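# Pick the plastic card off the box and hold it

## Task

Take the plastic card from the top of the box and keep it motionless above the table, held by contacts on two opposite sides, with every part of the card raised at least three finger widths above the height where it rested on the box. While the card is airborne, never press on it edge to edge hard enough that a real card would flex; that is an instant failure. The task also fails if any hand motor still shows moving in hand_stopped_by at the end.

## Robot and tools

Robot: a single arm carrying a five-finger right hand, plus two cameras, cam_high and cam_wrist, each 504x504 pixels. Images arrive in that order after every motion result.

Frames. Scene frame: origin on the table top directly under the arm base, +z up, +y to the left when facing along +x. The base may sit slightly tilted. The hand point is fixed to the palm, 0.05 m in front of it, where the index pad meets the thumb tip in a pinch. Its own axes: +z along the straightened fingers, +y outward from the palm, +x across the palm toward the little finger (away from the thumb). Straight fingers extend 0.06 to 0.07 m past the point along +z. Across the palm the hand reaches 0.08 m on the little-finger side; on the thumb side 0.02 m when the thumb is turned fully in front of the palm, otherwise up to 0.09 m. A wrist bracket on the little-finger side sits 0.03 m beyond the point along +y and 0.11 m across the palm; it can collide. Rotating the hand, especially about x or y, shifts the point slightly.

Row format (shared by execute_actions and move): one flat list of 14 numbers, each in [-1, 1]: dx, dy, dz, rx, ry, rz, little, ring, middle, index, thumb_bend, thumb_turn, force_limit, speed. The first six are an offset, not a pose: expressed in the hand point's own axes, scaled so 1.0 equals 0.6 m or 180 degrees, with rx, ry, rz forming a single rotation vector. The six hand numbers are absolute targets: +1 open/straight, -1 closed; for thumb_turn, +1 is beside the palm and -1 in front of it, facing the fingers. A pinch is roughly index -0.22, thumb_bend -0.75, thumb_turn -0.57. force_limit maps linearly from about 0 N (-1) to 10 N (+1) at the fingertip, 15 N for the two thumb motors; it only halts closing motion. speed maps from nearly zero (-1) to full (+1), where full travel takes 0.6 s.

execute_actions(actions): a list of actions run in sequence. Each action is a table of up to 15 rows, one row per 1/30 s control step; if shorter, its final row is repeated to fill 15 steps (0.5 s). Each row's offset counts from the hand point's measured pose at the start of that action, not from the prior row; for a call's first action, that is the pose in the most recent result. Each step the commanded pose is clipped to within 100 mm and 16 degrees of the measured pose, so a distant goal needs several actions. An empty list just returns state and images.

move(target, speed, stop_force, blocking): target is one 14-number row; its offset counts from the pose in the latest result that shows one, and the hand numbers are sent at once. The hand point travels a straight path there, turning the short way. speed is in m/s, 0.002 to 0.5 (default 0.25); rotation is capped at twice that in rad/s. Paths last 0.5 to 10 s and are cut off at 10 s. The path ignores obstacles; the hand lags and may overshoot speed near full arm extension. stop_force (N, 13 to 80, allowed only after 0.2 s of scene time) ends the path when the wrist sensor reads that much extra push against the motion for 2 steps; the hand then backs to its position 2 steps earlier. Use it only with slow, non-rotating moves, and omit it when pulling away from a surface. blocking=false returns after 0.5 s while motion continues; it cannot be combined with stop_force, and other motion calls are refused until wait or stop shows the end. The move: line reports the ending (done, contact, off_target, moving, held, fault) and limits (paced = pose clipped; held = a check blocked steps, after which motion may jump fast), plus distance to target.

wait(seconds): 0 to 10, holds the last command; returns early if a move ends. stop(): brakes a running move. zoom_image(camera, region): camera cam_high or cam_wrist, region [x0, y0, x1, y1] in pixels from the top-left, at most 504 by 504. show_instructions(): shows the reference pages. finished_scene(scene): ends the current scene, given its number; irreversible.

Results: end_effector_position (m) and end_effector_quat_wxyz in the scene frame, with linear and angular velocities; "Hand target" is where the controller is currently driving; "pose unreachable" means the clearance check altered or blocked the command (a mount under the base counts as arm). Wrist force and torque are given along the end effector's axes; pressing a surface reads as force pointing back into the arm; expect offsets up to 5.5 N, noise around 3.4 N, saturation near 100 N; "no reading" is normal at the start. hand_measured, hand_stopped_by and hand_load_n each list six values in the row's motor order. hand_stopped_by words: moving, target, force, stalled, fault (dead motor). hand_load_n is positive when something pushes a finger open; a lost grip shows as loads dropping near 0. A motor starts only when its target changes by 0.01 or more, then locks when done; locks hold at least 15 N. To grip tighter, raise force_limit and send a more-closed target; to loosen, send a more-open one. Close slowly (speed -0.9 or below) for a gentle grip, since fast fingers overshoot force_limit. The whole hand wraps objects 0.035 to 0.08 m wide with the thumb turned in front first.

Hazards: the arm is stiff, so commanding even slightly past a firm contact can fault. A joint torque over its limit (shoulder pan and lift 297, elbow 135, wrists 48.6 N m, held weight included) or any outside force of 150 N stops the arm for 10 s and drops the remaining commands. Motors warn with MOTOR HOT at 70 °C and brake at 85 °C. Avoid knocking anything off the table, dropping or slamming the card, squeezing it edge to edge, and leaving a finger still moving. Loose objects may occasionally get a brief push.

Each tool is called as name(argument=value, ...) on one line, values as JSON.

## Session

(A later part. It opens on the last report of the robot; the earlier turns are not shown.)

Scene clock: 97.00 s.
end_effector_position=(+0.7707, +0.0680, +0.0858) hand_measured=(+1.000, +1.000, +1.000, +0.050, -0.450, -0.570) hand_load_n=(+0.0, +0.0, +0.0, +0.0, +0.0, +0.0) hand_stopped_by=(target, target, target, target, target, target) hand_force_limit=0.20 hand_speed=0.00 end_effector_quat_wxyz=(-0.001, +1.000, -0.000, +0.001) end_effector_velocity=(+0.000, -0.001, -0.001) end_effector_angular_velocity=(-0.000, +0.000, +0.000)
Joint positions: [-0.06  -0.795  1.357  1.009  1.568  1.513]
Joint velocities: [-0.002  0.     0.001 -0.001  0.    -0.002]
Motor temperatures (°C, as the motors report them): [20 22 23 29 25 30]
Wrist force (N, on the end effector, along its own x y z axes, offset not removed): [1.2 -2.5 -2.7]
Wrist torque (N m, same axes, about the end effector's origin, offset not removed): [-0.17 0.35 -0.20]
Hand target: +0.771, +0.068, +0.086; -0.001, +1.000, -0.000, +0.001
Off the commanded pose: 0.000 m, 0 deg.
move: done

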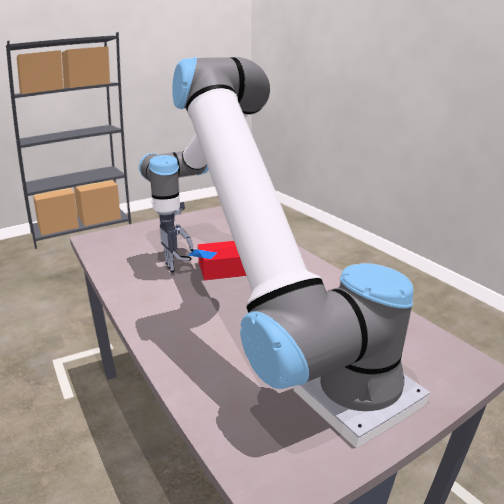

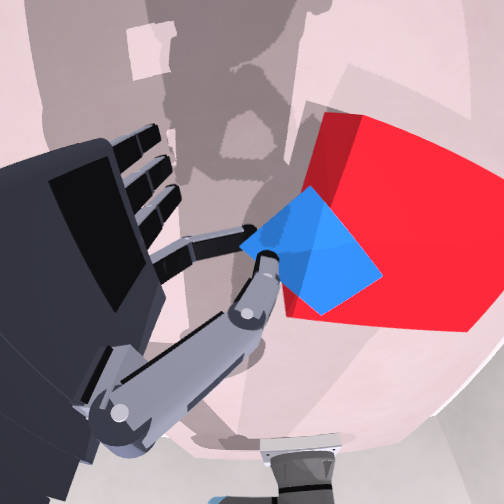

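One more centimetre, then close.

move(target=[0,0.017,0,0,0,0,1,1,1,0.05,-0.45,-0.57,0.2,0], speed=0.02)

move(target=[0,0,0,0,0,0,1,1,1,-0.5,-0.6,-0.57,0.2,-0.8])

wait(seconds=1.5)

move(target=[0,-0.05,-0.18,0,0,0,1,1,1,-0.5,-0.6,-0.57,0.2,-0.8], speed=0.04)

zoom_image(camera="cam_high", region=[100,150,290,320])

Scene clock: 98.40 s.
end_effector_position=(+0.7707, +0.0580, +0.0858) hand_measured=(+1.000, +1.000, +1.000, +0.050, -0.450, -0.570) hand_load_n=(+0.0, +0.0, +0.0, +0.0, +0.0, +0.0) hand_stopped_by=(target, target, target, target, target, target) hand_force_limit=0.20 hand_speed=0.00 end_effector_quat_wxyz=(-0.001, +1.000, -0.000, +0.001) end_effector_velocity=(-0.000, -0.002, -0.001) end_effector_angular_velocity=(+0.000, +0.002, -0.000)
Joint positions: [-0.073 -0.797  1.361  1.007  1.568  1.5  ]
Joint velocities: [-0.003  0.     0.001  0.     0.    -0.003]
Motor temperatures (°C, as the motors report them): [20 22 23 29 25 30]
Wrist force (N, on the end effector, along its own x y z axes, offset not removed): [-0.1 -3.9 -3.5]
Wrist torque (N m, same axes, about the end effector's origin, offset not removed): [-0.18 0.47 -0.34]
Hand target: +0.771, +0.058, +0.086; -0.001, +1.000, -0.000, +0.001
Off the commanded pose: 0.000 m, 0 deg.
move: done

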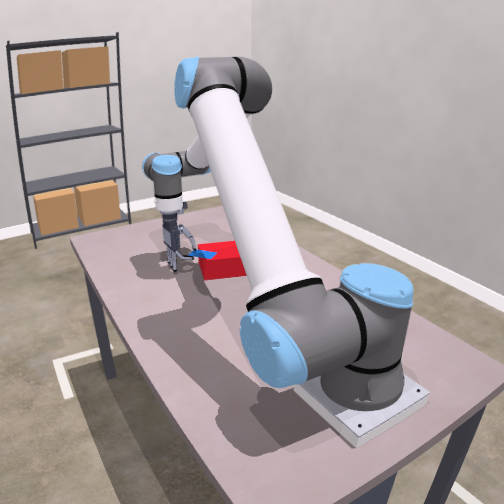

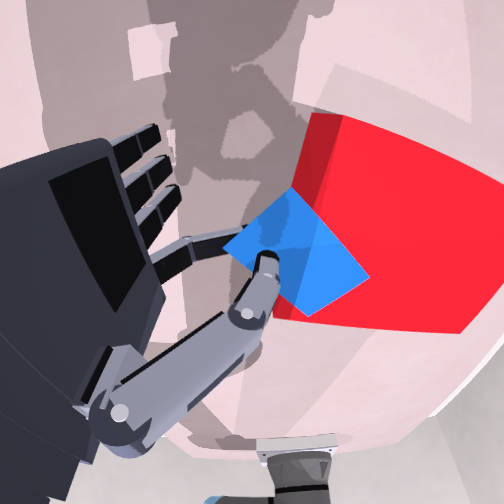

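Scene clock: 99.53 s.
end_effector_position=(+0.7707, +0.0580, +0.0858) hand_measured=(+1.000, +1.000, +1.000, -0.234, -0.600, -0.570) hand_load_n=(+0.0, +0.0, +0.0, +8.0, +0.0, -0.5) hand_stopped_by=(target, target, target, force, target, target) hand_force_limit=0.20 hand_speed=-0.80 end_effector_quat_wxyz=(-0.001, +1.000, -0.000, +0.001) end_effector_velocity=(+0.000, +0.000, -0.001) end_effector_angular_velocity=(+0.000, +0.001, +0.000)
Joint positions: [-0.073 -0.797  1.361  1.007  1.568  1.5  ]
Joint velocities: [ 0.     0.001 -0.     0.     0.     0.   ]
Motor temperatures (°C, as the motors report them): [20 22 23 29 25 30]
Wrist force (N, on the end effector, along its own x y z axes, offset not removed): [1.7 -2.4 -4.4]
Wrist torque (N m, same axes, about the end effector's origin, offset not removed): [0.05 0.34 -0.22]
Hand target: +0.771, +0.058, +0.086; -0.001, +1.000, -0.000, +0.001
Off the commanded pose: 0.000 m, 0 deg.
move: done

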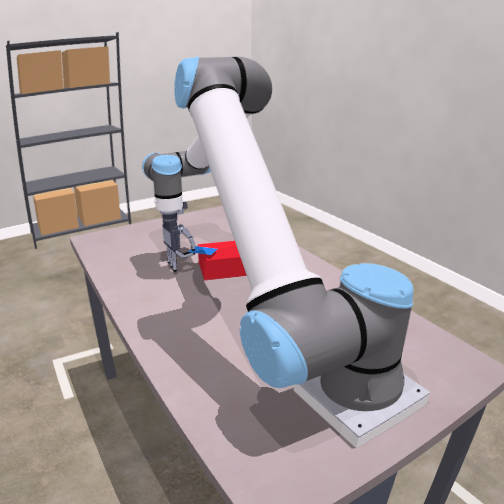

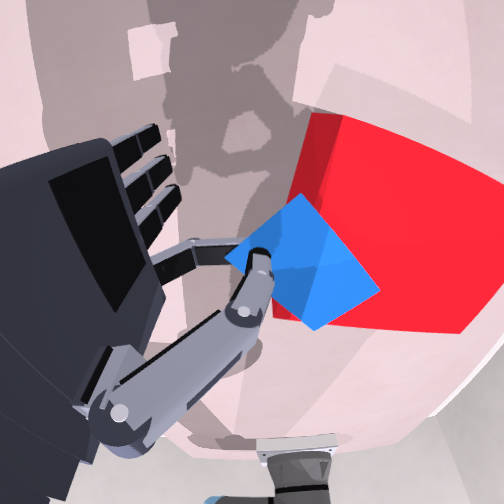

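Scene clock: 101.03 s.
end_effector_position=(+0.7707, +0.0580, +0.0858) hand_measured=(+1.000, +1.000, +1.000, -0.234, -0.600, -0.570) hand_load_n=(+0.0, +0.0, +0.0, +8.0, +0.0, -0.5) hand_stopped_by=(target, target, target, force, target, target) hand_force_limit=0.20 hand_speed=-0.80 end_effector_quat_wxyz=(-0.001, +1.000, -0.000, +0.001) end_effector_velocity=(+0.000, +0.001, +0.001) end_effector_angular_velocity=(-0.000, -0.002, +0.001)
Joint positions: [-0.073 -0.797  1.361  1.007  1.568  1.5  ]
Joint velocities: [ 0.001 -0.001 -0.    -0.     0.    -0.   ]
Motor temperatures (°C, as the motors report them): [20 22 23 29 25 30]
Wrist force (N, on the end effector, along its own x y z axes, offset not removed): [-0.3 -2.4 -4.6]
Wrist torque (N m, same axes, about the end effector's origin, offset not removed): [0.07 0.59 -0.33]
Hand target: +0.771, +0.058, +0.086; -0.001, +1.000, -0.000, +0.001
Off the commanded pose: 0.000 m, 0 deg.
wait: 1.50 s; at rest by 0.17 s

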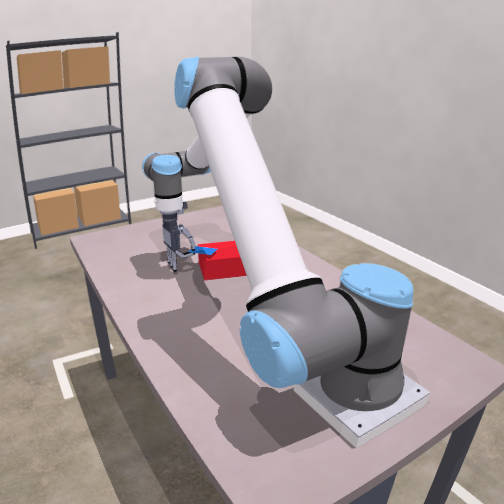

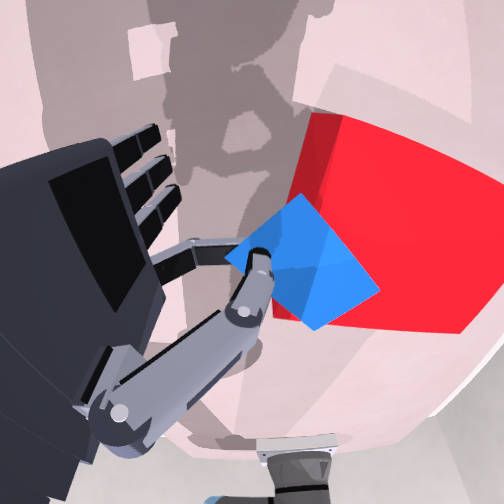

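Scene clock: 104.17 s.
end_effector_position=(+0.7707, +0.0878, +0.1937) hand_measured=(+1.000, +1.000, +1.000, -0.234, -0.600, -0.570) hand_load_n=(+0.0, +0.0, +0.0, +8.0, +0.0, -0.5) hand_stopped_by=(target, target, target, force, target, target) hand_force_limit=0.20 hand_speed=-0.80 end_effector_quat_wxyz=(-0.001, +1.000, -0.000, +0.001) end_effector_velocity=(+0.000, +0.001, +0.002) end_effector_angular_velocity=(-0.000, -0.001, +0.001)
Joint positions: [-0.035 -0.875  1.288  1.157  1.568  1.537]
Joint velocities: [ 0.001 -0.002 -0.002  0.003  0.     0.001]
Motor temperatures (°C, as the motors report them): [20 22 23 29 25 30]
Wrist force (N, on the end effector, along its own x y z axes, offset not removed): [-0.7 -1.0 -3.0]
Wrist torque (N m, same axes, about the end effector's origin, offset not removed): [0.13 0.55 -0.22]
Hand target: +0.771, +0.088, +0.194; -0.001, +1.000, -0.000, +0.001
Off the commanded pose: 0.000 m, 0 deg.
move: done

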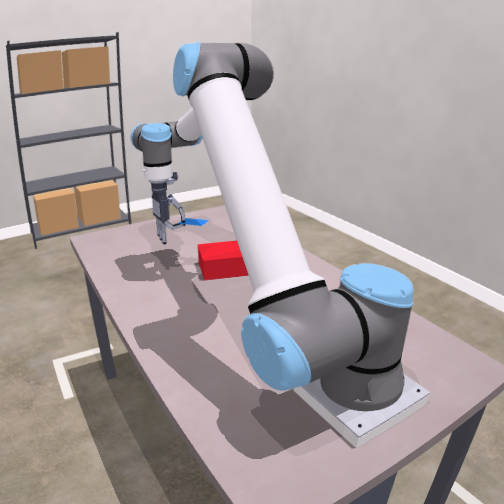

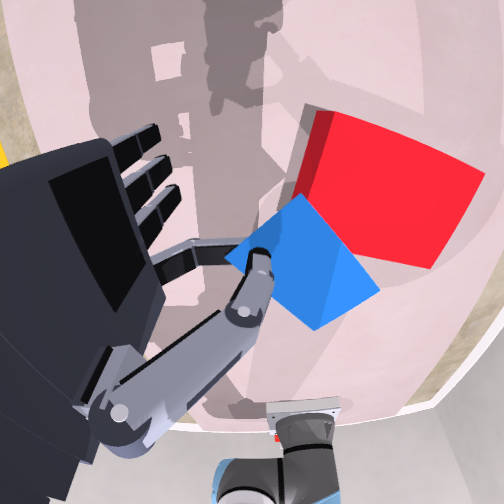

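Region (100, 150, 290, 320) of cam_high's 504x504 image, scaled by 2.653, with more detail than that image has; it fills the top 451 rows of this view, and the rest is white.

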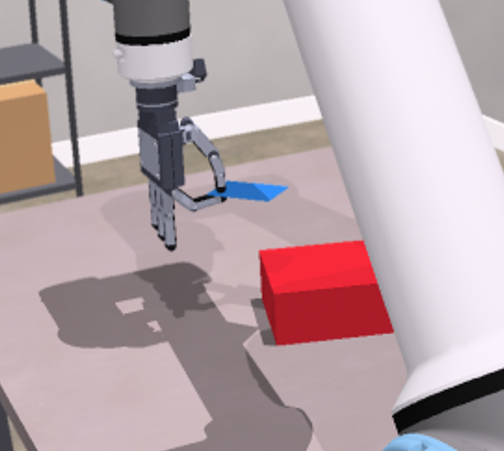

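finished_scene(scene=2)

The scene is finished: the task was done.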